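# Place the matching cover over the module on the yellow plate

## Task

Of the three covers standing in holders, identify the one roughly 20 mm wider than the module on the yellow base plate, and set it down on that plate so it covers the module. It must stay there on its own once the robot lets go. The other two covers must stay in their holders, since removing either one is a failure. The covers have thin walls that flex under even a light grip, and any dent beyond the very faintest on any cover is a failure.

## Robot and tools

Robot: two Kinova Gen3 7-joint arms, left_arm and right_arm, each with a Robotiq 2F-85 parallel gripper. The names are labels only, not image sides. Bases in the scene frame: left_arm at (+0.007, +0.295, 0) m, right_arm at (-0.025, -0.272, 0) m, both nearly unrotated about z. Scene frame: origin on the table top midway between the arms, +z up, +x out over the table, left_arm on the +y side.

execute_actions takes "actions", a list holding one item or nothing, plus optional "pictures" (bool).
- Empty list: no command, returns state and camera images.
- Motion: {"rows": [[...]], "steps": n}, n from 3 to 15 control steps of 1/30 s (default 15). Each row lasts one step; if rows run out, the last row repeats.
- Wait: {"steps": n} with no rows, n up to 300; counted from the previous result, and time spent composing the reply is included.
Images arrive only with an empty list or pictures: true.

Each row is one list of 20 numbers covering both arms, always all 20 even if one arm stays still: left_arm joints 1-7, left position, left force_limit, left speed, then the same ten for right_arm. Joint entries are absolute target angles in radians, in the same order and convention as the Joint positions line: waist (±6.283), shoulder (±2.250), upper arm roll (±6.283), elbow (±2.580), forearm roll (±6.283), wrist pitch (±2.100), wrist roll (±6.283). True limits may differ by about 0.013 rad. A target beyond a limit by more than that, and further out than the current angle, gets the call refused, sending nothing. Targets past a real limit are clipped and the result may print "joint sent to its limit"; lack of that line proves nothing. Per step, each joint's target is held within 0.304 rad (first four joints) or 0.266 rad (last three) of its measured angle, and targets are scaled back if they would shift the gripper over 70 mm from where it is, so large moves take several calls and may be unfinished when the result comes. Joints are speed- and acceleration-limited and move in sync.

Gripper numbers, each in [-1, 1] and absolute (not offsets):
- position: +1 fully open (85 mm), pads touch near -0.8, -1 closes until blocked.
- force_limit: per-pad force cap; on a 40 mm object about 20 N at -1, 128 N at 0, 235 N at +1. Faster closing adds up to roughly 5 N (speed 0) or 12 N (speed +1).
- speed: gap rate, about 20 mm/s at -1, 85 at 0, 150 at +1.
The covers deform easily, so grip with low force_limit and slow speed. New force or speed only applies after a position change of at least 0.01; to soften a grip, open first. Repeat the same three numbers to leave a gripper alone; 0 is itself a command.

Results: the state line gives each arm's end_effector_position (m) and end_effector_quat_wxyz in the scene frame; this point lies between the closed pads, and printed positions drift from truth at long reach. Fingers point along the gripper's +z and close along its y. Closed fingertips extend ~19 mm beyond that point, open ones ~6 mm; closing pushes the tips ~13 mm further out, so leave clearance above surfaces. object_status: 0 moving, 1 blocked while opening, 2 blocked while closing (a grip), 3 reached target or fully shut. A new position resets it to 0 for a moment. position_measured is in counts: 3 open, ~78 = 60 mm, ~130 = 40 mm, ~180 = 20 mm, ~230 pads together. If an object yields or slips the fingers re-close on their own, except at force_limit -1, where status stays 2 even after loss. Joint positions and Joint velocities list each arm's joints (rad, rad/s). "joint command not followed" means the clearance check altered joint targets; HELD marks steps where the row was not applied.

Timing: each result is read 3 steps before its action ends; those steps then run while you reply. Between calls the arms keep heading to the last targets until motion essentially stops or a step is HELD.

zoom_image: camera ("cam_high", "cam_left_wrist" or "cam_right_wrist", each 504x504) and region [x0, y0, x1, y1] in pixels from the top-left corner, at most 504x504; returns a finer crop of the latest image. Calibration (intrinsics, distortion, world-to-camera transforms) is provided and may be off by a few degrees and millimetres.

read_manual: optional section ("licences"); returns licence text only.

finished_scene: scene (the number of the scene being ended). Sending a reply with no tool call ends everything.

Avoid: denting covers, lifting the wrong covers, dropping or knocking anything off the table, arms colliding or pressing each other, and hard contacts. Contact torque reaching a joint's load limit (49.1 N m for joints 1-4, 30.9 N m for 5-7, held weight included) freezes that arm for 10 s and drops the rest of the call. Holding loads heats motors: warnings from 60 °C, and at 75 °C the arm goes weak and sags (OVER-TEMPERATURE FAULT). Loose objects may occasionally be nudged by outside disturbances.

Each tool is called after "Emit:" as a command line: name --argument value for each argument, lists and objects as JSON in quotes; but a table of rows of numbers goes row by row, as --pt "numbers of a row", without its own name.

## Session

I'll start by looking at the scene.

Emit:
execute_actions --actions '[]'

Scene clock: 0.00 s of 7600.00 s.
left_arm: end_effector_position=(+0.6997, +0.2173, +0.3188) position_measured=3 object_status=3 end_effector_quat_wxyz=(+0.278, +0.498, +0.763, -0.305) | right_arm: end_effector_position=(+0.5342, -0.4904, +0.2201) position_measured=3 object_status=3 end_effector_quat_wxyz=(-0.476, -0.241, +0.647, -0.544)
Joint positions: left_arm=[-0.26   1.045  0.503  0.505  0.419  1.601  0.322] | right_arm=[-0.245  1.36   0.274  0.817  1.088  1.898  2.054]
Joint velocities: left_arm=[-0.001 -0.001  0.    -0.    -0.    -0.001  0.001] | right_arm=[ 0.001 -0.001  0.001 -0.    -0.     0.     0.   ]

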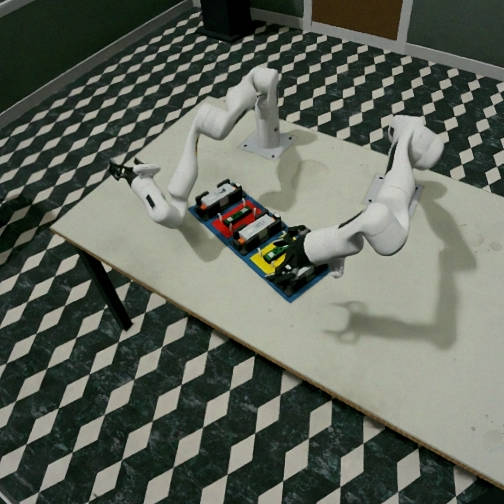

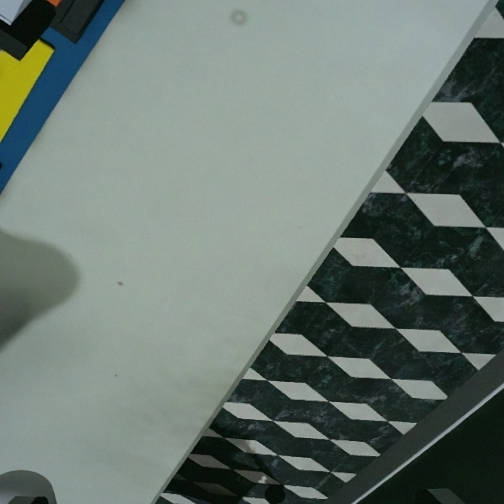

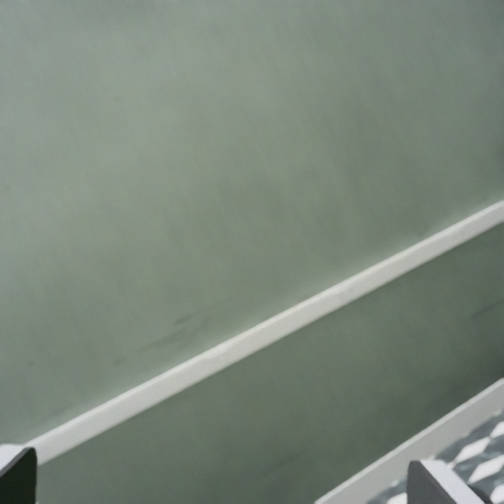

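Emit:
zoom_image --camera "cam_high" --region '[170, 160, 350, 310]'

Region (170, 160, 350, 310) of cam_high's 504x504 image, scaled by 2.800, with more detail than that image has.

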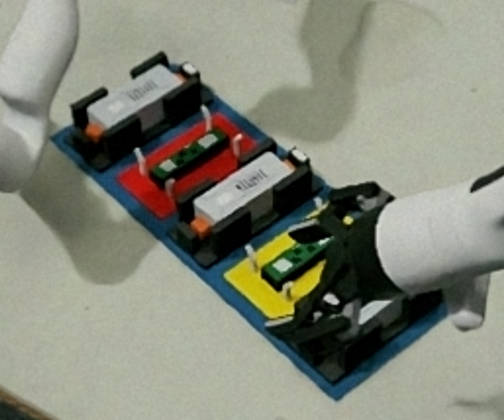

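Emit:
execute_actions --actions '[{"rows": [[0.4878, 0.5661, 0.0, 0.9367, 0.0, 1.6388, 1.6565, 1, -1, -1, -0.3555, 0.4193, 0.0, 1.1764, 0.0, 1.5459, 0.9353, 1, -1, -1]], "steps": 15}]'

Emit:
execute_actions --actions '[{"steps": 60}]' --pictures true

Scene clock: 3.03 s of 7600.00 s.
left_arm: end_effector_position=(+0.6035, +0.1718, +0.3096) position_measured=3 object_status=3 end_effector_quat_wxyz=(+0.076, +0.514, +0.840, -0.158) | right_arm: end_effector_position=(+0.5296, -0.4000, +0.1806) position_measured=3 object_status=3 end_effector_quat_wxyz=(-0.304, -0.294, +0.790, -0.443)
Joint positions: left_arm=[0.016 0.776 0.237 0.762 0.188 1.626 0.555] | right_arm=[-0.317  1.092  0.094  1.045  0.86   1.685  1.826]
Joint velocities: left_arm=[ 1.016 -0.868 -0.962  0.749 -0.792  0.058  0.871] | right_arm=[-0.154 -0.919 -0.385  0.528 -0.812 -0.558 -0.81 ]
Steps of this call (steps 1 to 79: nothing new was sent; steps 80 to 91: the first 12 steps of this action). Readings (joint positions | what the end effector reports):
80: left_arm=[-0.259 1.044 0.502 0.506 0.419 1.601 0.322] | right_arm=[-0.245 1.359 0.273 0.818 1.088 1.897 2.053] | left_arm position_measured=3 object_status=3 | right_arm position_measured=3 object_status=3
81: left_arm=[-0.253 1.038 0.496 0.512 0.414 1.602 0.327] | right_arm=[-0.247 1.352 0.269 0.824 1.083 1.893 2.049] | left_arm position_measured=3 object_status=3 | right_arm position_measured=3 object_status=3
83: left_arm=[-0.224 1.008 0.469 0.539 0.390 1.604 0.350] | right_arm=[-0.257 1.321 0.246 0.852 1.061 1.869 2.026] | left_arm position_measured=3 object_status=3 | right_arm position_measured=3 object_status=3
87: left_arm=[-0.111 0.897 0.362 0.648 0.296 1.617 0.445] | right_arm=[-0.291 1.211 0.159 0.957 0.966 1.775 1.932] | left_arm position_measured=3 object_status=3 | right_arm position_measured=3 object_status=3
91: the state above

Scene clock: 5.03 s of 7600.00 s.
left_arm: end_effector_position=(+0.5004, +0.0747, +0.3500) position_measured=3 object_status=3 end_effector_quat_wxyz=(-0.000, +0.144, +0.990, +0.000) | right_arm: end_effector_position=(+0.4400, -0.1304, +0.3500) position_measured=3 object_status=3 end_effector_quat_wxyz=(-0.000, +0.143, +0.990, -0.000)
Joint positions: left_arm=[0.488 0.566 0.    0.937 0.    1.639 1.657] | right_arm=[-0.356  0.419  0.     1.176  0.     1.546  0.935]
Joint velocities: left_arm=[-0.     0.     0.001  0.002 -0.     0.    -0.   ] | right_arm=[-0.002 -0.    -0.001  0.    -0.     0.    -0.   ]
Kept back: nothing.
Steps of this call (steps 1 to 3: the last 3 steps of your previous action; steps 4 to 60: the robot went on to your last target). Readings (joint positions | what the end effector reports):
1: left_arm=[0.050 0.748 0.205 0.786 0.162 1.628 0.585] | right_arm=[-0.322 1.062 0.082 1.061 0.833 1.667 1.799] | left_arm position_measured=3 object_status=3 | right_arm position_measured=3 object_status=3
2: left_arm=[0.085 0.723 0.176 0.808 0.138 1.630 0.615] | right_arm=[-0.326 1.031 0.071 1.076 0.806 1.651 1.772] | left_arm position_measured=3 object_status=3 | right_arm position_measured=3 object_status=3
4: left_arm=[0.154 0.681 0.126 0.843 0.099 1.632 0.677] | right_arm=[-0.333 0.970 0.054 1.100 0.751 1.626 1.718] | left_arm position_measured=3 object_status=3 | right_arm position_measured=3 object_status=3
8: left_arm=[0.282 0.628 0.066 0.887 0.052 1.636 0.793] | right_arm=[-0.342 0.851 0.031 1.131 0.646 1.593 1.613] | left_arm position_measured=3 object_status=3 | right_arm position_measured=3 object_status=3
60: the state above
All arms were judged still, so your last target was given up. Only a new action makes them travel on or press farther. Fingers that are still opening or closing keep moving.
camera_calibration (this result's frames):
cam_left_wrist: T_world_to_cam=[[0.289783, 0.95597, 0.0463322, -0.237741], [0.956981, -0.288673, -0.0292411, -0.383072], [-0.0145788, 0.0528127, -0.998498, 0.501483], [0, 0, 0, 1]] pos_world=[0.442797, 0.0902064, 0.500544]
cam_right_wrist: T_world_to_cam=[[0.222485, 0.97387, 0.0455718, 0.000760331], [0.974933, -0.222353, -0.00799563, -0.397993], [0.00234634, 0.0462084, -0.998929, 0.49997], [0, 0, 0, 1]] pos_world=[0.386675, -0.112338, 0.496218]

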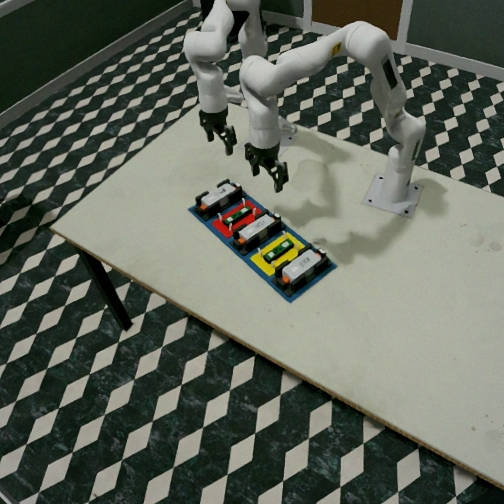

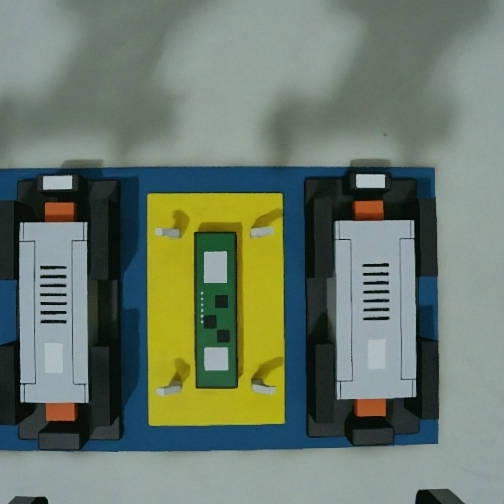

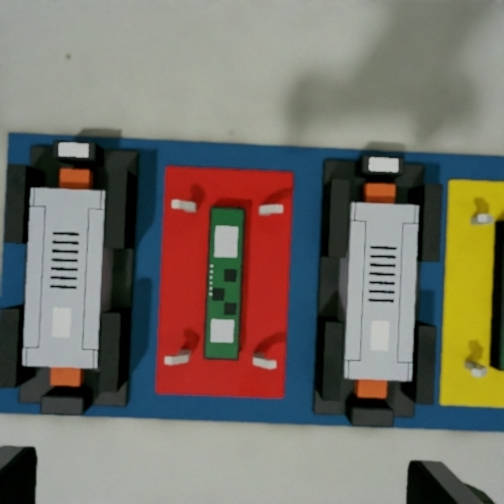

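Emit:
zoom_image --camera "cam_left_wrist" --region '[0, 150, 252, 460]'

Emit:
zoom_image --camera "cam_left_wrist" --region '[180, 150, 450, 460]'

Emit:
zoom_image --camera "cam_right_wrist" --region '[0, 120, 252, 430]'

Emit:
zoom_image --camera "cam_high" --region '[180, 170, 340, 310]'

Region (0, 150, 252, 460) of cam_left_wrist's 504x504 image, scaled by 1.626; it fills the left 410 columns of this view, and the rest is white.

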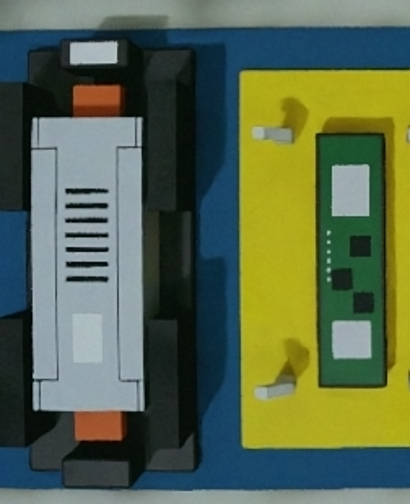

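Region (180, 150, 450, 460) of cam_left_wrist's 504x504 image, scaled by 1.626; it fills the left 439 columns of this view, and the rest is white.

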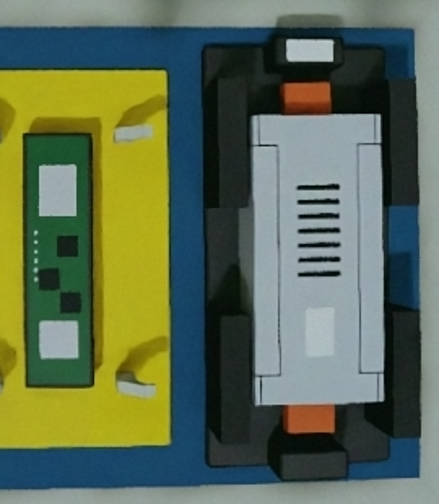

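Region (0, 120, 252, 430) of cam_right_wrist's 504x504 image, scaled by 1.626; it fills the left 410 columns of this view, and the rest is white.

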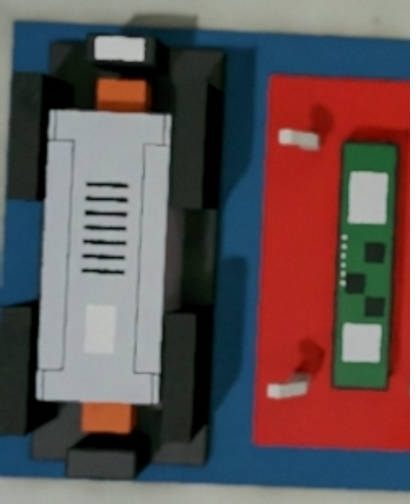

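Region (180, 170, 340, 310) of cam_high's 504x504 image, scaled by 3.150, with more detail than that image has; it fills the top 441 rows of this view, and the rest is white.

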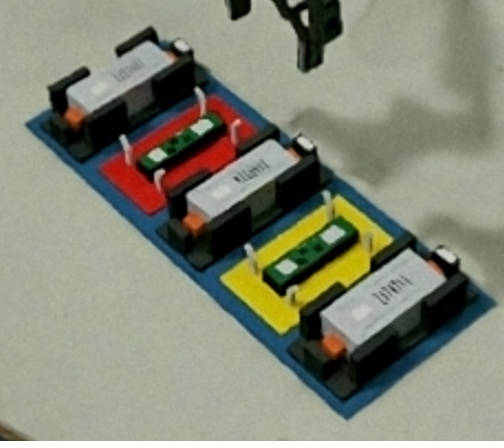

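Emit:
zoom_image --camera "cam_right_wrist" --region '[190, 130, 450, 440]'

Region (190, 130, 450, 440) of cam_right_wrist's 504x504 image, scaled by 1.626; it fills the left 423 columns of this view, and the rest is white.

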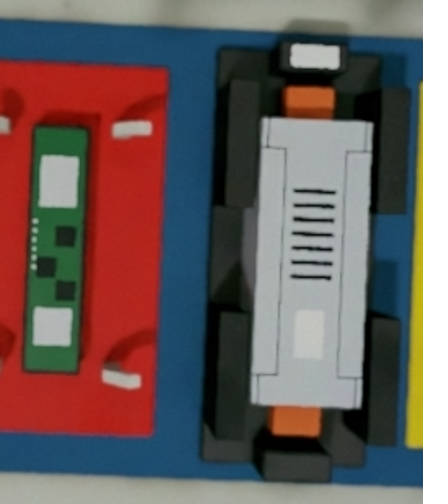

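Emit:
execute_actions --actions '[{"rows": [[0.5122, 0.7604, 0.0, 1.2310, 0.0, 1.1502, 1.6809, 1, -1, -1, -0.2011, 0.3969, 0.0, 1.8701, 0.0, 0.8746, 1.0985, 1, -1, -1]], "steps": 15}]'

Emit:
execute_actions --actions '[{"steps": 35}]' --pictures true

Scene clock: 14.13 s of 7600.00 s.
left_arm: end_effector_position=(+0.5040, +0.0638, +0.2198) position_measured=3 object_status=3 end_effector_quat_wxyz=(-0.041, +0.143, +0.989, +0.010) | right_arm: end_effector_position=(+0.4287, -0.1868, +0.2716) position_measured=3 object_status=3 end_effector_quat_wxyz=(-0.008, +0.140, +0.990, -0.004)
Joint positions: left_arm=[ 0.504  0.693 -0.     1.129 -0.     1.403  1.672] | right_arm=[-0.249  0.403  0.     1.455  0.     1.302  1.048]
Joint velocities: left_arm=[ 0.045  0.37   0.     0.565  0.001 -1.098  0.045] | right_arm=[ 0.202 -0.026 -0.003  0.984 -0.001 -0.865  0.226]
Steps of this call (steps 1 to 90: nothing new was sent; then 5.70 s passed at rest; steps 91 to 102: the first 12 steps of this action). Readings (joint positions | what the end effector reports):
91: left_arm=[0.488 0.567 -0.000 0.938 -0.000 1.638 1.657] | right_arm=[-0.355 0.419 -0.000 1.177 -0.000 1.545 0.936] | left_arm position_measured=3 object_status=3 | right_arm position_measured=3 object_status=3
92: left_arm=[0.488 0.570 -0.000 0.942 -0.000 1.634 1.657] | right_arm=[-0.351 0.418 -0.001 1.183 -0.001 1.541 0.938] | left_arm position_measured=3 object_status=3 | right_arm position_measured=3 object_status=3
94: left_arm=[0.491 0.587 -0.000 0.968 -0.000 1.609 1.659] | right_arm=[-0.336 0.415 -0.001 1.210 -0.001 1.517 0.952] | left_arm position_measured=3 object_status=3 | right_arm position_measured=3 object_status=3
98: left_arm=[0.498 0.642 -0.000 1.051 -0.000 1.523 1.666] | right_arm=[-0.284 0.407 0.000 1.324 0.000 1.417 1.008] | left_arm position_measured=3 object_status=3 | right_arm position_measured=3 object_status=3
102: the state above

Scene clock: 15.30 s of 7600.00 s.
left_arm: end_effector_position=(+0.5296, +0.0481, +0.1500) position_measured=3 object_status=3 end_effector_quat_wxyz=(-0.000, +0.144, +0.990, +0.000) | right_arm: end_effector_position=(+0.3761, -0.2193, +0.1600) position_measured=3 object_status=3 end_effector_quat_wxyz=(-0.000, +0.139, +0.990, -0.000)
Joint positions: left_arm=[0.512 0.76  0.    1.231 0.    1.15  1.681] | right_arm=[-0.201  0.397  0.     1.87   0.     0.875  1.099]
Joint velocities: left_arm=[-0.     0.    -0.    -0.     0.     0.     0.001] | right_arm=[ 0.  0. -0.  0.  0.  0.  0.]
Kept back: nothing.
Steps of this call (steps 1 to 3: the last 3 steps of your previous action; steps 4 to 30: the robot went on to your last target; steps 31 to 35: nothing new was sent). Readings (joint positions | what the end effector reports):
1: left_arm=[0.505 0.706 -0.000 1.148 -0.000 1.365 1.674] | right_arm=[-0.243 0.403 0.000 1.488 0.000 1.273 1.056] | left_arm position_measured=3 object_status=3 | right_arm position_measured=3 object_status=3
2: left_arm=[0.507 0.717 0.000 1.165 0.000 1.325 1.675] | right_arm=[-0.237 0.402 0.000 1.521 0.000 1.244 1.062] | left_arm position_measured=3 object_status=3 | right_arm position_measured=3 object_status=3
4: left_arm=[0.509 0.737 0.000 1.195 0.000 1.247 1.678] | right_arm=[-0.228 0.401 0.000 1.587 0.000 1.185 1.071] | left_arm position_measured=3 object_status=3 | right_arm position_measured=3 object_status=3
8: left_arm=[0.512 0.758 0.000 1.227 0.000 1.161 1.681] | right_arm=[-0.215 0.399 0.000 1.721 0.000 1.055 1.085] | left_arm position_measured=3 object_status=3 | right_arm position_measured=3 object_status=3
35: the state above
All arms were judged still, so your last target was given up. Only a new action makes them travel on or press farther. Fingers that are still opening or closing keep moving.
camera_calibration (this result's frames):
cam_left_wrist: T_world_to_cam=[[0.289783, 0.95597, 0.0463322, -0.211544], [0.956981, -0.288673, -0.0292376, -0.424519], [-0.0145755, 0.0528116, -0.998498, 0.303641], [0, 0, 0, 1]] pos_world=[0.471985, 0.063647, 0.300574]
cam_right_wrist: T_world_to_cam=[[0.213903, 0.975791, 0.0455725, 0.113847], [0.976853, -0.213762, -0.00799764, -0.355843], [0.00193763, 0.0462283, -0.998929, 0.314555], [0, 0, 0, 1]] pos_world=[0.322645, -0.201698, 0.306184]

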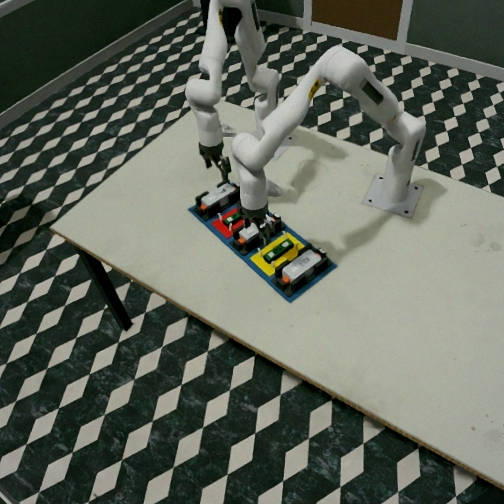

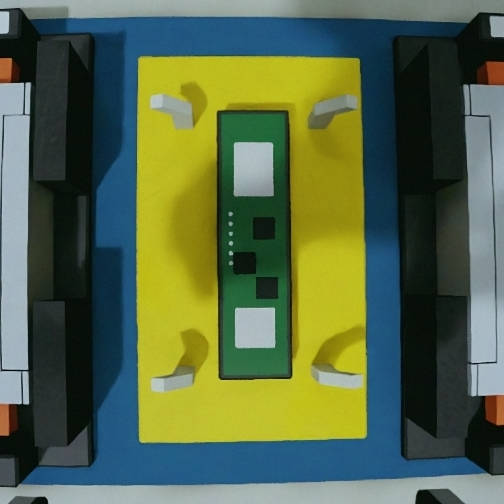

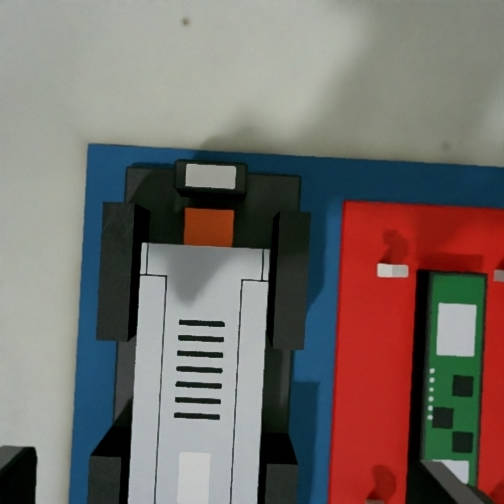

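Emit:
zoom_image --camera "cam_left_wrist" --region '[130, 50, 380, 250]'

Emit:
zoom_image --camera "cam_right_wrist" --region '[70, 140, 350, 504]'

Region (130, 50, 380, 250) of cam_left_wrist's 504x504 image, scaled by 2.016; it fills the top 403 rows of this view, and the rest is white.

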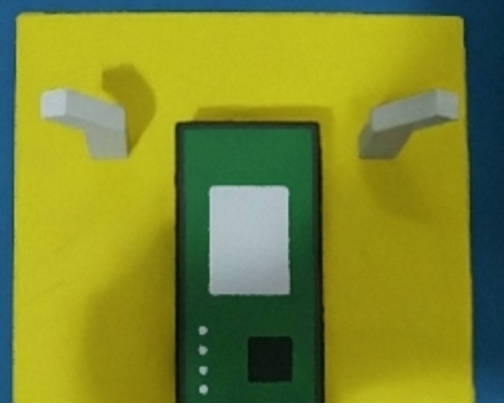

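Region (70, 140, 350, 504) of cam_right_wrist's 504x504 image, scaled by 1.385; it fills the left 388 columns of this view, and the rest is white.

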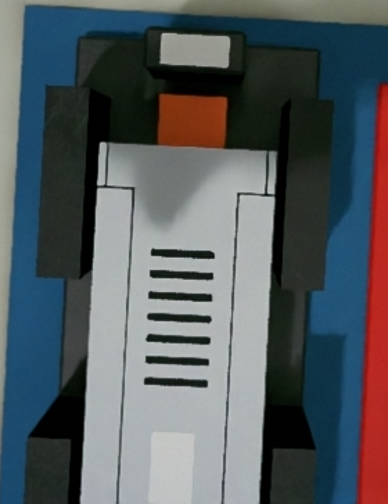

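Emit:
execute_actions --actions '[{"rows": [[-0.3, 0.2, 0.0, 1.9, 0.0, 1.04, 1.68, 1, -1, -1, -0.1777, 0.5277, 0.0, 1.9733, 0.0, 0.6406, 1.1219, 0.48, -1, 1]], "steps": 15}]'

Emit:
execute_actions --actions '[{"steps": 20}]' --pictures true

Scene clock: 22.37 s of 7600.00 s.
left_arm: end_effector_position=(+0.5222, +0.1673, +0.2041) position_measured=3 object_status=3 end_effector_quat_wxyz=(+0.031, +0.043, +0.999, -0.005) | right_arm: end_effector_position=(+0.3740, -0.2289, +0.0872) position_measured=68 object_status=0 end_effector_quat_wxyz=(+0.002, +0.139, +0.990, +0.001)
Joint positions: left_arm=[0.309 0.558 0.001 1.429 0.    1.092 1.68 ] | right_arm=[-0.179  0.523  0.     1.972  0.     0.643  1.122]
Joint velocities: left_arm=[-0.619 -0.617 -0.004  0.615 -0.002 -0.124 -0.002] | right_arm=[ 0.009  0.04  -0.003  0.014 -0.001 -0.041  0.003]
Steps of this call (steps 1 to 90: nothing new was sent; then 3.67 s passed at rest; steps 91 to 102: the first 12 steps of this action). Readings (joint positions | what the end effector reports):
91: left_arm=[0.511 0.759 0.000 1.232 0.000 1.150 1.681] | right_arm=[-0.201 0.398 -0.000 1.871 -0.000 0.873 1.099] | left_arm position_measured=3 object_status=3 | right_arm position_measured=3 object_status=0
92: left_arm=[0.504 0.753 0.002 1.238 0.001 1.148 1.681] | right_arm=[-0.200 0.405 -0.000 1.874 -0.000 0.864 1.099] | left_arm position_measured=3 object_status=3 | right_arm position_measured=6 object_status=0
94: left_arm=[0.475 0.723 0.004 1.266 0.002 1.138 1.681] | right_arm=[-0.194 0.434 -0.000 1.895 -0.000 0.816 1.104] | left_arm position_measured=3 object_status=3 | right_arm position_measured=24 object_status=0
98: left_arm=[0.391 0.639 0.001 1.348 0.000 1.111 1.681] | right_arm=[-0.182 0.506 0.000 1.956 0.000 0.679 1.118] | left_arm position_measured=3 object_status=3 | right_arm position_measured=63 object_status=0
102: the state above

Scene clock: 23.03 s of 7600.00 s.
left_arm: end_effector_position=(+0.3889, +0.3759, +0.2300) position_measured=3 object_status=3 end_effector_quat_wxyz=(+0.012, -0.190, +0.982, +0.001) | right_arm: end_effector_position=(+0.3732, -0.2294, +0.0850) position_measured=68 object_status=3 end_effector_quat_wxyz=(+0.000, +0.139, +0.990, +0.000)
Joint positions: left_arm=[-0.159  0.255 -0.     1.816 -0.     1.047  1.68 ] | right_arm=[-0.178  0.528  0.     1.973  0.     0.641  1.122]
Joint velocities: left_arm=[-0.816 -0.316  0.     0.478 -0.    -0.042  0.001] | right_arm=[-0.002 -0.001  0.    -0.001  0.    -0.    -0.   ]
Kept back: nothing.
Steps of this call (steps 1 to 3: the last 3 steps of your previous action; steps 4 to 20: the robot went on to your last target). Readings (joint positions | what the end effector reports):
1: left_arm=[0.288 0.537 0.001 1.450 0.000 1.088 1.680] | right_arm=[-0.178 0.524 0.000 1.973 0.000 0.642 1.122] | left_arm position_measured=3 object_status=3 | right_arm position_measured=68 object_status=0
2: left_arm=[0.267 0.516 0.000 1.470 0.000 1.084 1.680] | right_arm=[-0.178 0.525 0.000 1.973 0.000 0.641 1.122] | left_arm position_measured=3 object_status=3 | right_arm position_measured=68 object_status=0
4: left_arm=[0.225 0.475 0.000 1.512 0.000 1.078 1.680] | right_arm=[-0.178 0.526 0.000 1.973 0.000 0.641 1.122] | left_arm position_measured=3 object_status=3 | right_arm position_measured=68 object_status=0
8: left_arm=[0.139 0.399 -0.000 1.597 -0.000 1.067 1.680] | right_arm=[-0.178 0.527 0.000 1.973 0.000 0.641 1.122] | left_arm position_measured=3 object_status=3 | right_arm position_measured=68 object_status=3
20: the state above
camera_calibration (this result's frames):
cam_left_wrist: T_world_to_cam=[[-0.367954, 0.928799, 0.0440653, -0.22126], [0.929589, 0.36855, -0.00595681, -0.434641], [-0.0217729, 0.0387708, -0.999011, 0.37231], [0, 0, 0, 1]] pos_world=[0.33073, 0.351258, 0.379102]
cam_right_wrist: T_world_to_cam=[[0.213903, 0.975791, 0.0455785, 0.12773], [0.976853, -0.213763, -0.00798329, -0.355769], [0.00195296, 0.0462311, -0.998929, 0.240146], [0, 0, 0, 1]] pos_world=[0.319743, -0.211791, 0.231227]

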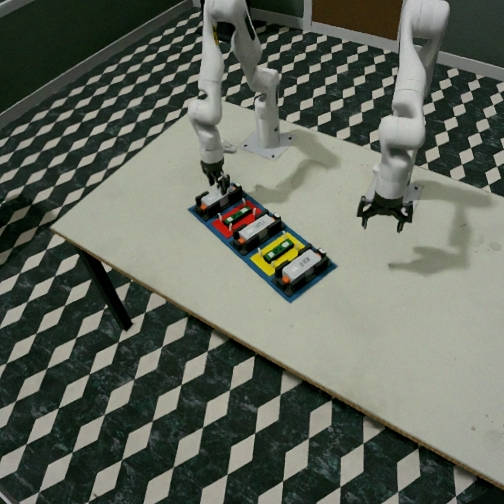

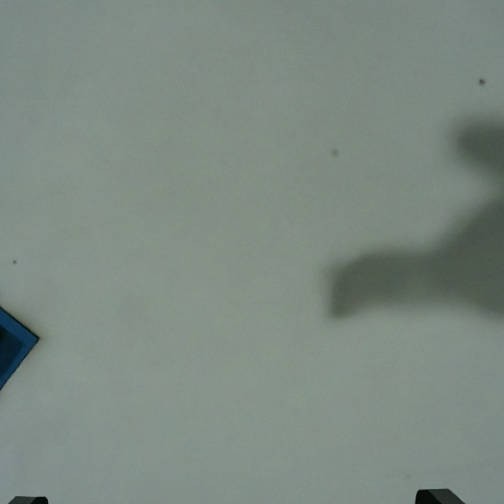

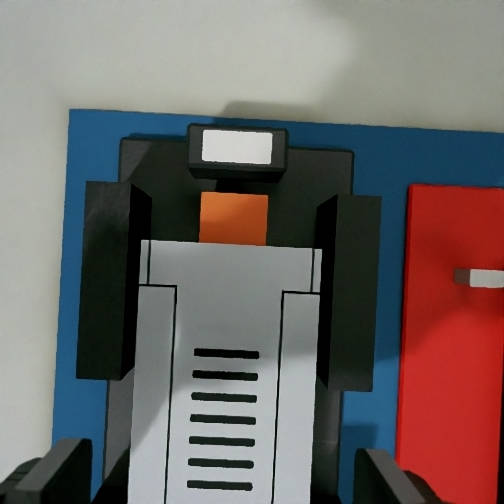

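Emit:
execute_actions --actions '[{"rows": [[-0.3, 0.2, 0.0, 1.9, 0.0, 1.04, 1.68, 1, -1, -1, -0.1777, 0.5380, 0.0, 1.9768, 0.0, 0.6268, 1.1219, 0.48, -1, 1], [-0.3, 0.2, 0.0, 1.9, 0.0, 1.04, 1.68, 1, -1, -1, -0.1777, 0.5485, 0.0, 1.9805, 0.0, 0.6126, 1.1219, 0.48, -1, 1], [-0.3, 0.2, 0.0, 1.9, 0.0, 1.04, 1.68, 1, -1, -1, -0.1777, 0.5590, 0.0, 1.9841, 0.0, 0.5985, 1.1219, 0.48, -1, 1], [-0.3, 0.2, 0.0, 1.9, 0.0, 1.04, 1.68, 1, -1, -1, -0.1777, 0.5696, 0.0, 1.9877, 0.0, 0.5843, 1.1219, 0.48, -1, 1], [-0.3, 0.2, 0.0, 1.9, 0.0, 1.04, 1.68, 1, -1, -1, -0.1777, 0.5801, 0.0, 1.9913, 0.0, 0.5702, 1.1219, 0.48, -1, 1], [-0.3, 0.2, 0.0, 1.9, 0.0, 1.04, 1.68, 1, -1, -1, -0.1777, 0.5907, 0.0, 1.9948, 0.0, 0.5561, 1.1219, 0.48, -1, 1], [-0.3, 0.2, 0.0, 1.9, 0.0, 1.04, 1.68, 1, -1, -1, -0.1777, 0.6012, 0.0, 1.9982, 0.0, 0.5422, 1.1219, 0.48, -1, 1], [-0.3, 0.2, 0.0, 1.9, 0.0, 1.04, 1.68, 1, -1, -1, -0.1777, 0.6118, 0.0, 2.0016, 0.0, 0.5282, 1.1219, 0.48, -1, 1], [-0.3, 0.2, 0.0, 1.9, 0.0, 1.04, 1.68, 1, -1, -1, -0.1777, 0.6223, 0.0, 2.0049, 0.0, 0.5144, 1.1219, 0.48, -1, 1], [-0.3, 0.2, 0.0, 1.9, 0.0, 1.04, 1.68, 1, -1, -1, -0.1777, 0.6329, 0.0, 2.0081, 0.0, 0.5006, 1.1219, 0.48, -1, 1]], "steps": 15}]'

Emit:
execute_actions --actions '[{"steps": 12}]' --pictures true

Scene clock: 24.33 s of 7600.00 s.
left_arm: end_effector_position=(+0.3428, +0.4150, +0.2272) position_measured=3 object_status=3 end_effector_quat_wxyz=(+0.001, -0.259, +0.966, +0.000) | right_arm: end_effector_position=(+0.3735, -0.2293, +0.0446) position_measured=68 object_status=3 end_effector_quat_wxyz=(-0.000, +0.139, +0.990, +0.000)
Joint positions: left_arm=[-0.3   0.2   0.    1.9   0.    1.04  1.68] | right_arm=[-0.178  0.616 -0.     2.003  0.     0.523  1.122]
Joint velocities: left_arm=[-0.    -0.    -0.001 -0.001  0.     0.001  0.001] | right_arm=[ 0.     0.208 -0.     0.077 -0.    -0.307 -0.001]
Steps of this call (steps 1 to 27: the robot went on to your last target; steps 28 to 39: the first 12 steps of this action). Readings (joint positions | what the end effector reports):
28: left_arm=[-0.300 0.200 -0.000 1.900 -0.000 1.040 1.680] | right_arm=[-0.178 0.529 0.000 1.974 -0.000 0.640 1.122] | left_arm position_measured=3 object_status=3 | right_arm position_measured=68 object_status=3
29: left_arm=[-0.300 0.200 -0.000 1.900 -0.000 1.040 1.680] | right_arm=[-0.178 0.533 0.000 1.974 -0.000 0.635 1.122] | left_arm position_measured=3 object_status=3 | right_arm position_measured=68 object_status=3
31: left_arm=[-0.300 0.200 -0.000 1.900 -0.000 1.040 1.680] | right_arm=[-0.178 0.545 0.000 1.978 -0.000 0.620 1.122] | left_arm position_measured=3 object_status=3 | right_arm position_measured=68 object_status=3
35: left_arm=[-0.300 0.200 -0.000 1.900 0.000 1.040 1.680] | right_arm=[-0.178 0.579 0.000 1.990 -0.000 0.574 1.122] | left_arm position_measured=3 object_status=3 | right_arm position_measured=68 object_status=3
39: the state above

Scene clock: 24.73 s of 7600.00 s.
left_arm: end_effector_position=(+0.3428, +0.4150, +0.2272) position_measured=3 object_status=3 end_effector_quat_wxyz=(+0.001, -0.259, +0.966, +0.000) | right_arm: end_effector_position=(+0.3733, -0.2294, +0.0371) position_measured=68 object_status=3 end_effector_quat_wxyz=(+0.000, +0.139, +0.990, +0.000)
Joint positions: left_arm=[-0.3   0.2   0.    1.9   0.    1.04  1.68] | right_arm=[-0.178  0.633 -0.     2.008  0.     0.501  1.122]
Joint velocities: left_arm=[ 0.     0.001  0.     0.001 -0.     0.    -0.001] | right_arm=[-0.002  0.004 -0.001  0.    -0.001 -0.002 -0.   ]
Kept back: nothing.
Steps of this call (steps 1 to 3: the last 3 steps of your previous action; steps 4 to 12: the robot went on to your last target). Readings (joint positions | what the end effector reports):
1: left_arm=[-0.300 0.200 -0.000 1.900 -0.000 1.040 1.680] | right_arm=[-0.178 0.622 -0.000 2.005 0.000 0.514 1.122] | left_arm position_measured=3 object_status=3 | right_arm position_measured=68 object_status=3
2: left_arm=[-0.300 0.200 0.000 1.900 0.000 1.040 1.680] | right_arm=[-0.178 0.625 -0.000 2.006 0.000 0.508 1.122] | left_arm position_measured=3 object_status=3 | right_arm position_measured=68 object_status=3
4: left_arm=[-0.300 0.200 0.000 1.900 0.000 1.040 1.680] | right_arm=[-0.178 0.629 -0.000 2.007 0.000 0.503 1.122] | left_arm position_measured=3 object_status=3 | right_arm position_measured=68 object_status=3
8: left_arm=[-0.300 0.200 0.000 1.900 -0.000 1.040 1.680] | right_arm=[-0.178 0.632 -0.000 2.008 0.000 0.501 1.122] | left_arm position_measured=3 object_status=3 | right_arm position_measured=68 object_status=3
12: the state above
camera_calibration (this result's frames):
cam_left_wrist: T_world_to_cam=[[-0.493789, 0.868355, 0.0461679, -0.206692], [0.868318, 0.495237, -0.0276484, -0.432907], [-0.0468727, 0.026436, -0.998551, 0.380618], [0, 0, 0, 1]] pos_world=[0.291679, 0.383812, 0.37764]
cam_right_wrist: T_world_to_cam=[[0.213889, 0.975789, 0.0456907, 0.129888], [0.976855, -0.213762, -0.00770763, -0.356221], [0.0022459, 0.0462817, -0.998926, 0.192236], [0, 0, 0, 1]] pos_world=[0.319763, -0.211787, 0.183349]

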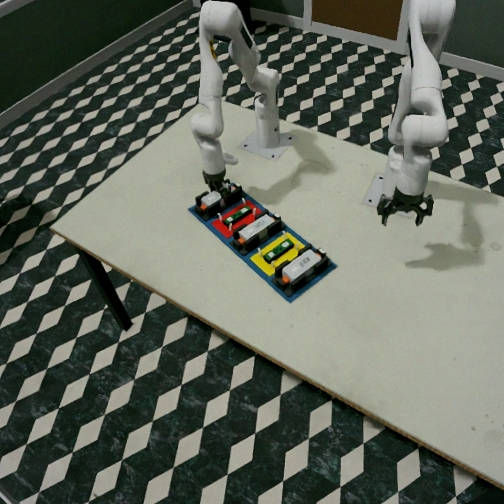

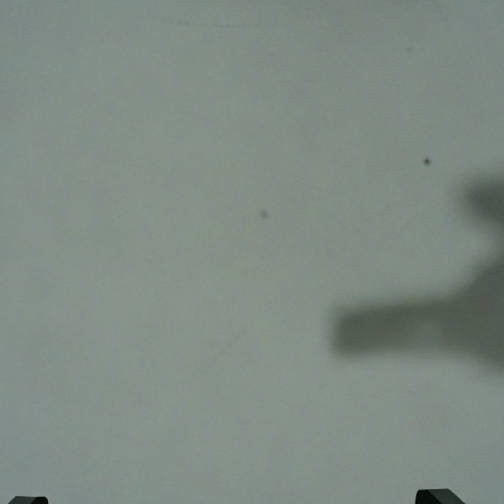

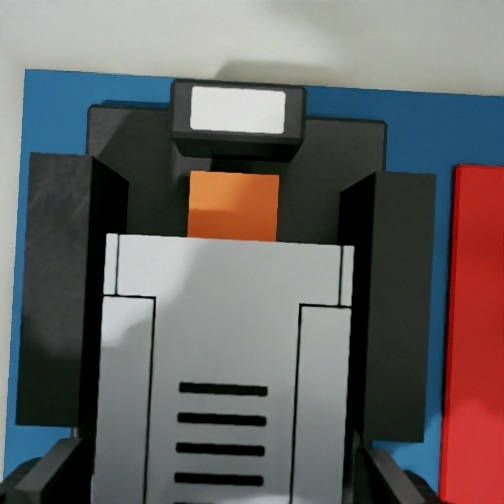

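Emit:
execute_actions --actions '[{"rows": [[-0.3, 0.2, 0.0, 1.9, 0.0, 1.04, 1.68, 1, -1, -1, -0.1777, 0.6329, 0.0, 2.0081, 0.0, 0.5006, 1.1219, 0.15, -1, -1]], "steps": 15}]'

Emit:
execute_actions --actions '[{"steps": 22}]' --pictures true

Scene clock: 25.53 s of 7600.00 s.
left_arm: end_effector_position=(+0.3428, +0.4150, +0.2272) position_measured=3 object_status=3 end_effector_quat_wxyz=(+0.001, -0.259, +0.966, +0.000) | right_arm: end_effector_position=(+0.3732, -0.2294, +0.0370) position_measured=85 object_status=0 end_effector_quat_wxyz=(-0.000, +0.139, +0.990, -0.000)
Joint positions: left_arm=[-0.3   0.2   0.    1.9   0.    1.04  1.68] | right_arm=[-0.178  0.633  0.     2.008  0.     0.501  1.122]
Joint velocities: left_arm=[-0.001  0.001  0.     0.     0.    -0.001 -0.   ] | right_arm=[ 0.     0.001  0.001 -0.001  0.001 -0.    -0.002]
Steps of this call (steps 1 to 12: the robot went on to your last target; steps 13 to 24: the first 12 steps of this action). Readings (joint positions | what the end effector reports):
13: left_arm=[-0.300 0.200 0.000 1.900 0.000 1.040 1.680] | right_arm=[-0.178 0.633 0.000 2.008 0.000 0.501 1.122] | left_arm position_measured=3 object_status=3 | right_arm position_measured=68 object_status=0
14: left_arm=[-0.300 0.200 -0.000 1.900 0.000 1.040 1.680] | right_arm=[-0.178 0.633 0.000 2.008 0.000 0.501 1.122] | left_arm position_measured=3 object_status=3 | right_arm position_measured=69 object_status=0
16: left_arm=[-0.300 0.200 0.000 1.900 0.000 1.040 1.680] | right_arm=[-0.178 0.633 0.000 2.008 -0.000 0.501 1.122] | left_arm position_measured=3 object_status=3 | right_arm position_measured=71 object_status=0
20: left_arm=[-0.300 0.200 0.000 1.900 0.000 1.040 1.680] | right_arm=[-0.178 0.633 -0.000 2.008 -0.000 0.501 1.122] | left_arm position_measured=3 object_status=3 | right_arm position_measured=78 object_status=0
24: the state above

Scene clock: 26.27 s of 7600.00 s.
left_arm: end_effector_position=(+0.3428, +0.4150, +0.2272) position_measured=3 object_status=3 end_effector_quat_wxyz=(+0.001, -0.259, +0.966, +0.000) | right_arm: end_effector_position=(+0.3730, -0.2301, +0.0372) position_measured=109 object_status=2 end_effector_quat_wxyz=(-0.000, +0.140, +0.990, -0.000)
Joint positions: left_arm=[-0.3   0.2   0.    1.9   0.    1.04  1.68] | right_arm=[-0.177  0.632  0.001  2.008  0.     0.501  1.122]
Joint velocities: left_arm=[ 0.001 -0.    -0.    -0.    -0.    -0.001  0.   ] | right_arm=[-0.001  0.     0.001 -0.    -0.001  0.    -0.   ]
Kept back: nothing.
Steps of this call (steps 1 to 3: the last 3 steps of your previous action; steps 4 to 15: the robot went on to your last target; steps 16 to 22: nothing new was sent). Readings (joint positions | what the end effector reports):
1: left_arm=[-0.300 0.200 -0.000 1.900 0.000 1.040 1.680] | right_arm=[-0.178 0.633 0.000 2.008 0.000 0.501 1.122] | left_arm position_measured=3 object_status=3 | right_arm position_measured=87 object_status=0
2: left_arm=[-0.300 0.200 0.000 1.900 0.000 1.040 1.680] | right_arm=[-0.178 0.633 0.000 2.008 0.000 0.501 1.122] | left_arm position_measured=3 object_status=3 | right_arm position_measured=88 object_status=0
4: left_arm=[-0.300 0.200 0.000 1.900 0.000 1.040 1.680] | right_arm=[-0.178 0.633 0.000 2.008 -0.000 0.501 1.122] | left_arm position_measured=3 object_status=3 | right_arm position_measured=92 object_status=0
8: left_arm=[-0.300 0.200 -0.000 1.900 0.000 1.040 1.680] | right_arm=[-0.178 0.633 0.000 2.008 0.000 0.501 1.122] | left_arm position_measured=3 object_status=3 | right_arm position_measured=99 object_status=0
22: the state above
All arms were judged still, so your last target was given up. Only a new action makes them travel on or press farther. Fingers that are still opening or closing keep moving.
camera_calibration (this result's frames):
cam_left_wrist: T_world_to_cam=[[-0.493789, 0.868355, 0.046168, -0.206692], [0.868318, 0.495237, -0.0276484, -0.432907], [-0.0468728, 0.026436, -0.998551, 0.380618], [0, 0, 0, 1]] pos_world=[0.291679, 0.383812, 0.37764]
cam_right_wrist: T_world_to_cam=[[0.214954, 0.975591, 0.0449038, 0.1302], [0.976623, -0.214807, -0.00813957, -0.356267], [0.00170473, 0.0456037, -0.998958, 0.192365], [0, 0, 0, 1]] pos_world=[0.319624, -0.212323, 0.183418]

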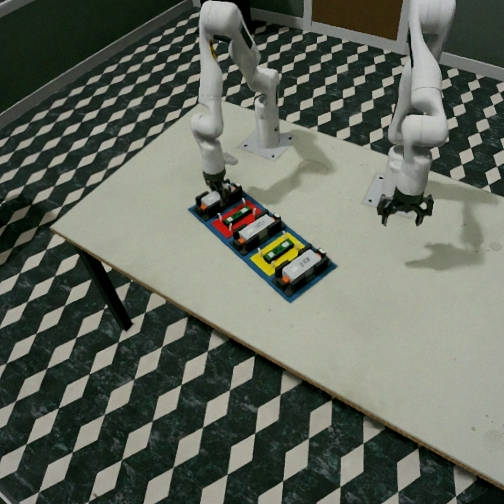

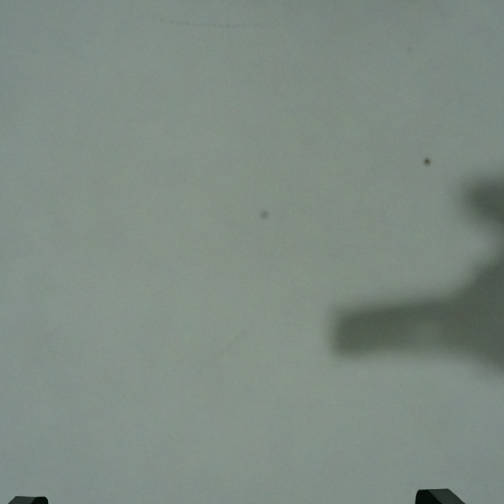

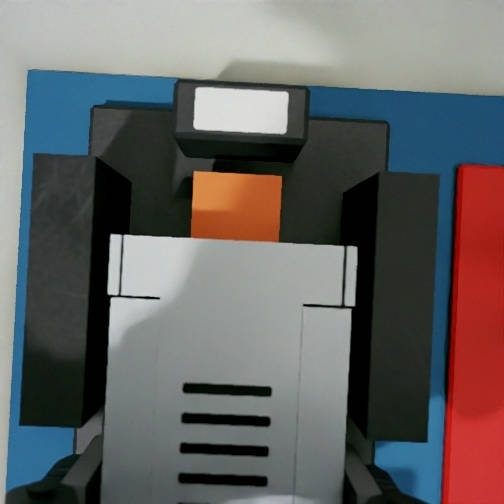

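Emit:
execute_actions --actions '[{"rows": [[-0.3, 0.2, 0.0, 1.9, 0.0, 1.04, 1.68, 1, -1, -1, -0.1760, 0.6284, 0.0, 2.0069, 0.0, 0.5064, 1.1236, 0.15, -1, -1], [-0.3, 0.2, 0.0, 1.9, 0.0, 1.04, 1.68, 1, -1, -1, -0.1755, 0.6239, 0.0, 2.0056, 0.0, 0.5121, 1.1241, 0.15, -1, -1], [-0.3, 0.2, 0.0, 1.9, 0.0, 1.04, 1.68, 1, -1, -1, -0.1755, 0.6194, 0.0, 2.0044, 0.0, 0.5179, 1.1241, 0.15, -1, -1], [-0.3, 0.2, 0.0, 1.9, 0.0, 1.04, 1.68, 1, -1, -1, -0.1755, 0.6149, 0.0, 2.0031, 0.0, 0.5236, 1.1241, 0.15, -1, -1], [-0.3, 0.2, 0.0, 1.9, 0.0, 1.04, 1.68, 1, -1, -1, -0.1755, 0.6104, 0.0, 2.0018, 0.0, 0.5294, 1.1241, 0.15, -1, -1], [-0.3, 0.2, 0.0, 1.9, 0.0, 1.04, 1.68, 1, -1, -1, -0.1755, 0.6059, 0.0, 2.0006, 0.0, 0.5351, 1.1241, 0.15, -1, -1], [-0.3, 0.2, 0.0, 1.9, 0.0, 1.04, 1.68, 1, -1, -1, -0.1755, 0.6014, 0.0, 1.9993, 0.0, 0.5409, 1.1241, 0.15, -1, -1], [-0.3, 0.2, 0.0, 1.9, 0.0, 1.04, 1.68, 1, -1, -1, -0.1755, 0.5969, 0.0, 1.9981, 0.0, 0.5466, 1.1241, 0.15, -1, -1], [-0.3, 0.2, 0.0, 1.9, 0.0, 1.04, 1.68, 1, -1, -1, -0.1755, 0.5924, 0.0, 1.9968, 0.0, 0.5524, 1.1241, 0.15, -1, -1], [-0.3, 0.2, 0.0, 1.9, 0.0, 1.04, 1.68, 1, -1, -1, -0.1755, 0.5879, 0.0, 1.9956, 0.0, 0.5581, 1.1241, 0.15, -1, -1], [-0.3, 0.2, 0.0, 1.9, 0.0, 1.04, 1.68, 1, -1, -1, -0.1755, 0.5834, 0.0, 1.9943, 0.0, 0.5639, 1.1241, 0.15, -1, -1], [-0.3, 0.2, 0.0, 1.9, 0.0, 1.04, 1.68, 1, -1, -1, -0.1755, 0.5789, 0.0, 1.9930, 0.0, 0.5697, 1.1241, 0.15, -1, -1]], "steps": 15}]'

Emit:
execute_actions --actions '[{"steps": 10}]' --pictures true

Scene clock: 27.83 s of 7600.00 s.
left_arm: end_effector_position=(+0.3428, +0.4150, +0.2272) position_measured=3 object_status=3 end_effector_quat_wxyz=(+0.001, -0.259, +0.966, +0.000) | right_arm: end_effector_position=(+0.3721, -0.2300, +0.0534) position_measured=109 object_status=2 end_effector_quat_wxyz=(-0.002, +0.139, +0.990, -0.000)
Joint positions: left_arm=[-0.3   0.2   0.    1.9   0.    1.04  1.68] | right_arm=[-0.176  0.596 -0.001  1.998 -0.001  0.552  1.124]
Joint velocities: left_arm=[ 0.     0.    -0.    -0.002 -0.    -0.001 -0.   ] | right_arm=[-0.002 -0.132 -0.002 -0.037  0.002  0.173  0.002]
Steps of this call (steps 1 to 35: nothing new was sent; steps 36 to 47: the first 12 steps of this action). Readings (joint positions | what the end effector reports):
36: left_arm=[-0.300 0.200 0.000 1.900 0.000 1.040 1.680] | right_arm=[-0.177 0.632 0.001 2.008 0.000 0.502 1.122] | left_arm position_measured=3 object_status=3 | right_arm position_measured=109 object_status=2
37: left_arm=[-0.300 0.200 0.000 1.900 0.000 1.040 1.680] | right_arm=[-0.176 0.631 0.000 2.008 -0.000 0.503 1.122] | left_arm position_measured=3 object_status=3 | right_arm position_measured=109 object_status=2
39: left_arm=[-0.300 0.200 0.000 1.900 0.000 1.040 1.680] | right_arm=[-0.176 0.627 -0.000 2.007 -0.000 0.509 1.123] | left_arm position_measured=3 object_status=3 | right_arm position_measured=109 object_status=2
43: left_arm=[-0.300 0.200 0.000 1.900 0.000 1.040 1.680] | right_arm=[-0.176 0.613 -0.000 2.003 -0.001 0.529 1.124] | left_arm position_measured=3 object_status=3 | right_arm position_measured=109 object_status=2
47: the state above

Scene clock: 28.17 s of 7600.00 s.
left_arm: end_effector_position=(+0.3428, +0.4150, +0.2272) position_measured=3 object_status=3 end_effector_quat_wxyz=(+0.001, -0.259, +0.966, +0.000) | right_arm: end_effector_position=(+0.3719, -0.2300, +0.0592) position_measured=109 object_status=2 end_effector_quat_wxyz=(-0.002, +0.139, +0.990, -0.000)
Joint positions: left_arm=[-0.3   0.2   0.    1.9   0.    1.04  1.68] | right_arm=[-0.176  0.583 -0.001  1.994 -0.001  0.569  1.124]
Joint velocities: left_arm=[ 0.     0.     0.001  0.004 -0.    -0.     0.   ] | right_arm=[-0.002 -0.005 -0.    -0.001 -0.001  0.003  0.001]
Kept back: nothing.
Steps of this call (steps 1 to 3: the last 3 steps of your previous action; steps 4 to 10: the robot went on to your last target). Readings (joint positions | what the end effector reports):
1: left_arm=[-0.300 0.200 0.000 1.900 0.000 1.040 1.680] | right_arm=[-0.176 0.592 -0.001 1.997 -0.001 0.558 1.124] | left_arm position_measured=3 object_status=3 | right_arm position_measured=109 object_status=2
2: left_arm=[-0.300 0.200 -0.000 1.900 0.000 1.040 1.680] | right_arm=[-0.176 0.589 -0.001 1.996 -0.001 0.562 1.124] | left_arm position_measured=3 object_status=3 | right_arm position_measured=109 object_status=2
4: left_arm=[-0.300 0.200 0.000 1.900 0.000 1.040 1.680] | right_arm=[-0.176 0.586 -0.001 1.995 -0.001 0.566 1.124] | left_arm position_measured=3 object_status=3 | right_arm position_measured=109 object_status=2
8: left_arm=[-0.300 0.200 -0.000 1.900 0.000 1.040 1.680] | right_arm=[-0.176 0.583 -0.001 1.994 -0.001 0.569 1.124] | left_arm position_measured=3 object_status=3 | right_arm position_measured=109 object_status=2
10: the state above
camera_calibration (this result's frames):
cam_left_wrist: T_world_to_cam=[[-0.493789, 0.868355, 0.046168, -0.206692], [0.868317, 0.495238, -0.0276484, -0.432907], [-0.0468728, 0.026436, -0.998551, 0.380618], [0, 0, 0, 1]] pos_world=[0.291679, 0.383812, 0.37764]
cam_right_wrist: T_world_to_cam=[[0.214094, 0.975798, 0.0445141, 0.129754], [0.97681, -0.213753, -0.0123472, -0.354563], [-0.00253332, 0.0461253, -0.998932, 0.216043], [0, 0, 0, 1]] pos_world=[0.319109, -0.212367, 0.205658]

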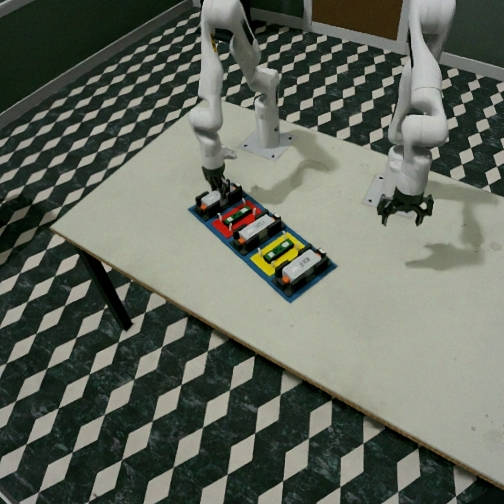

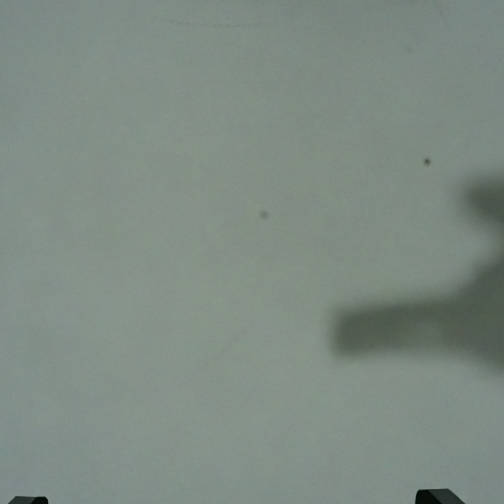

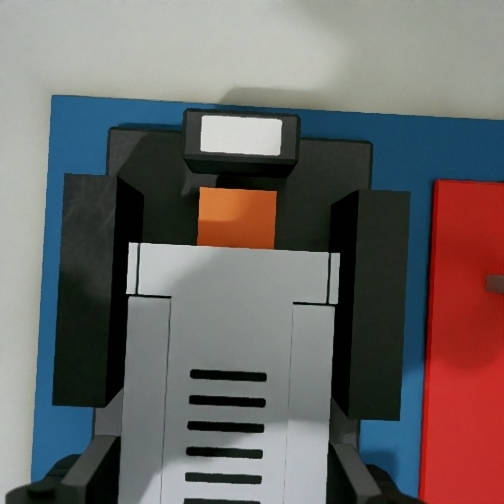

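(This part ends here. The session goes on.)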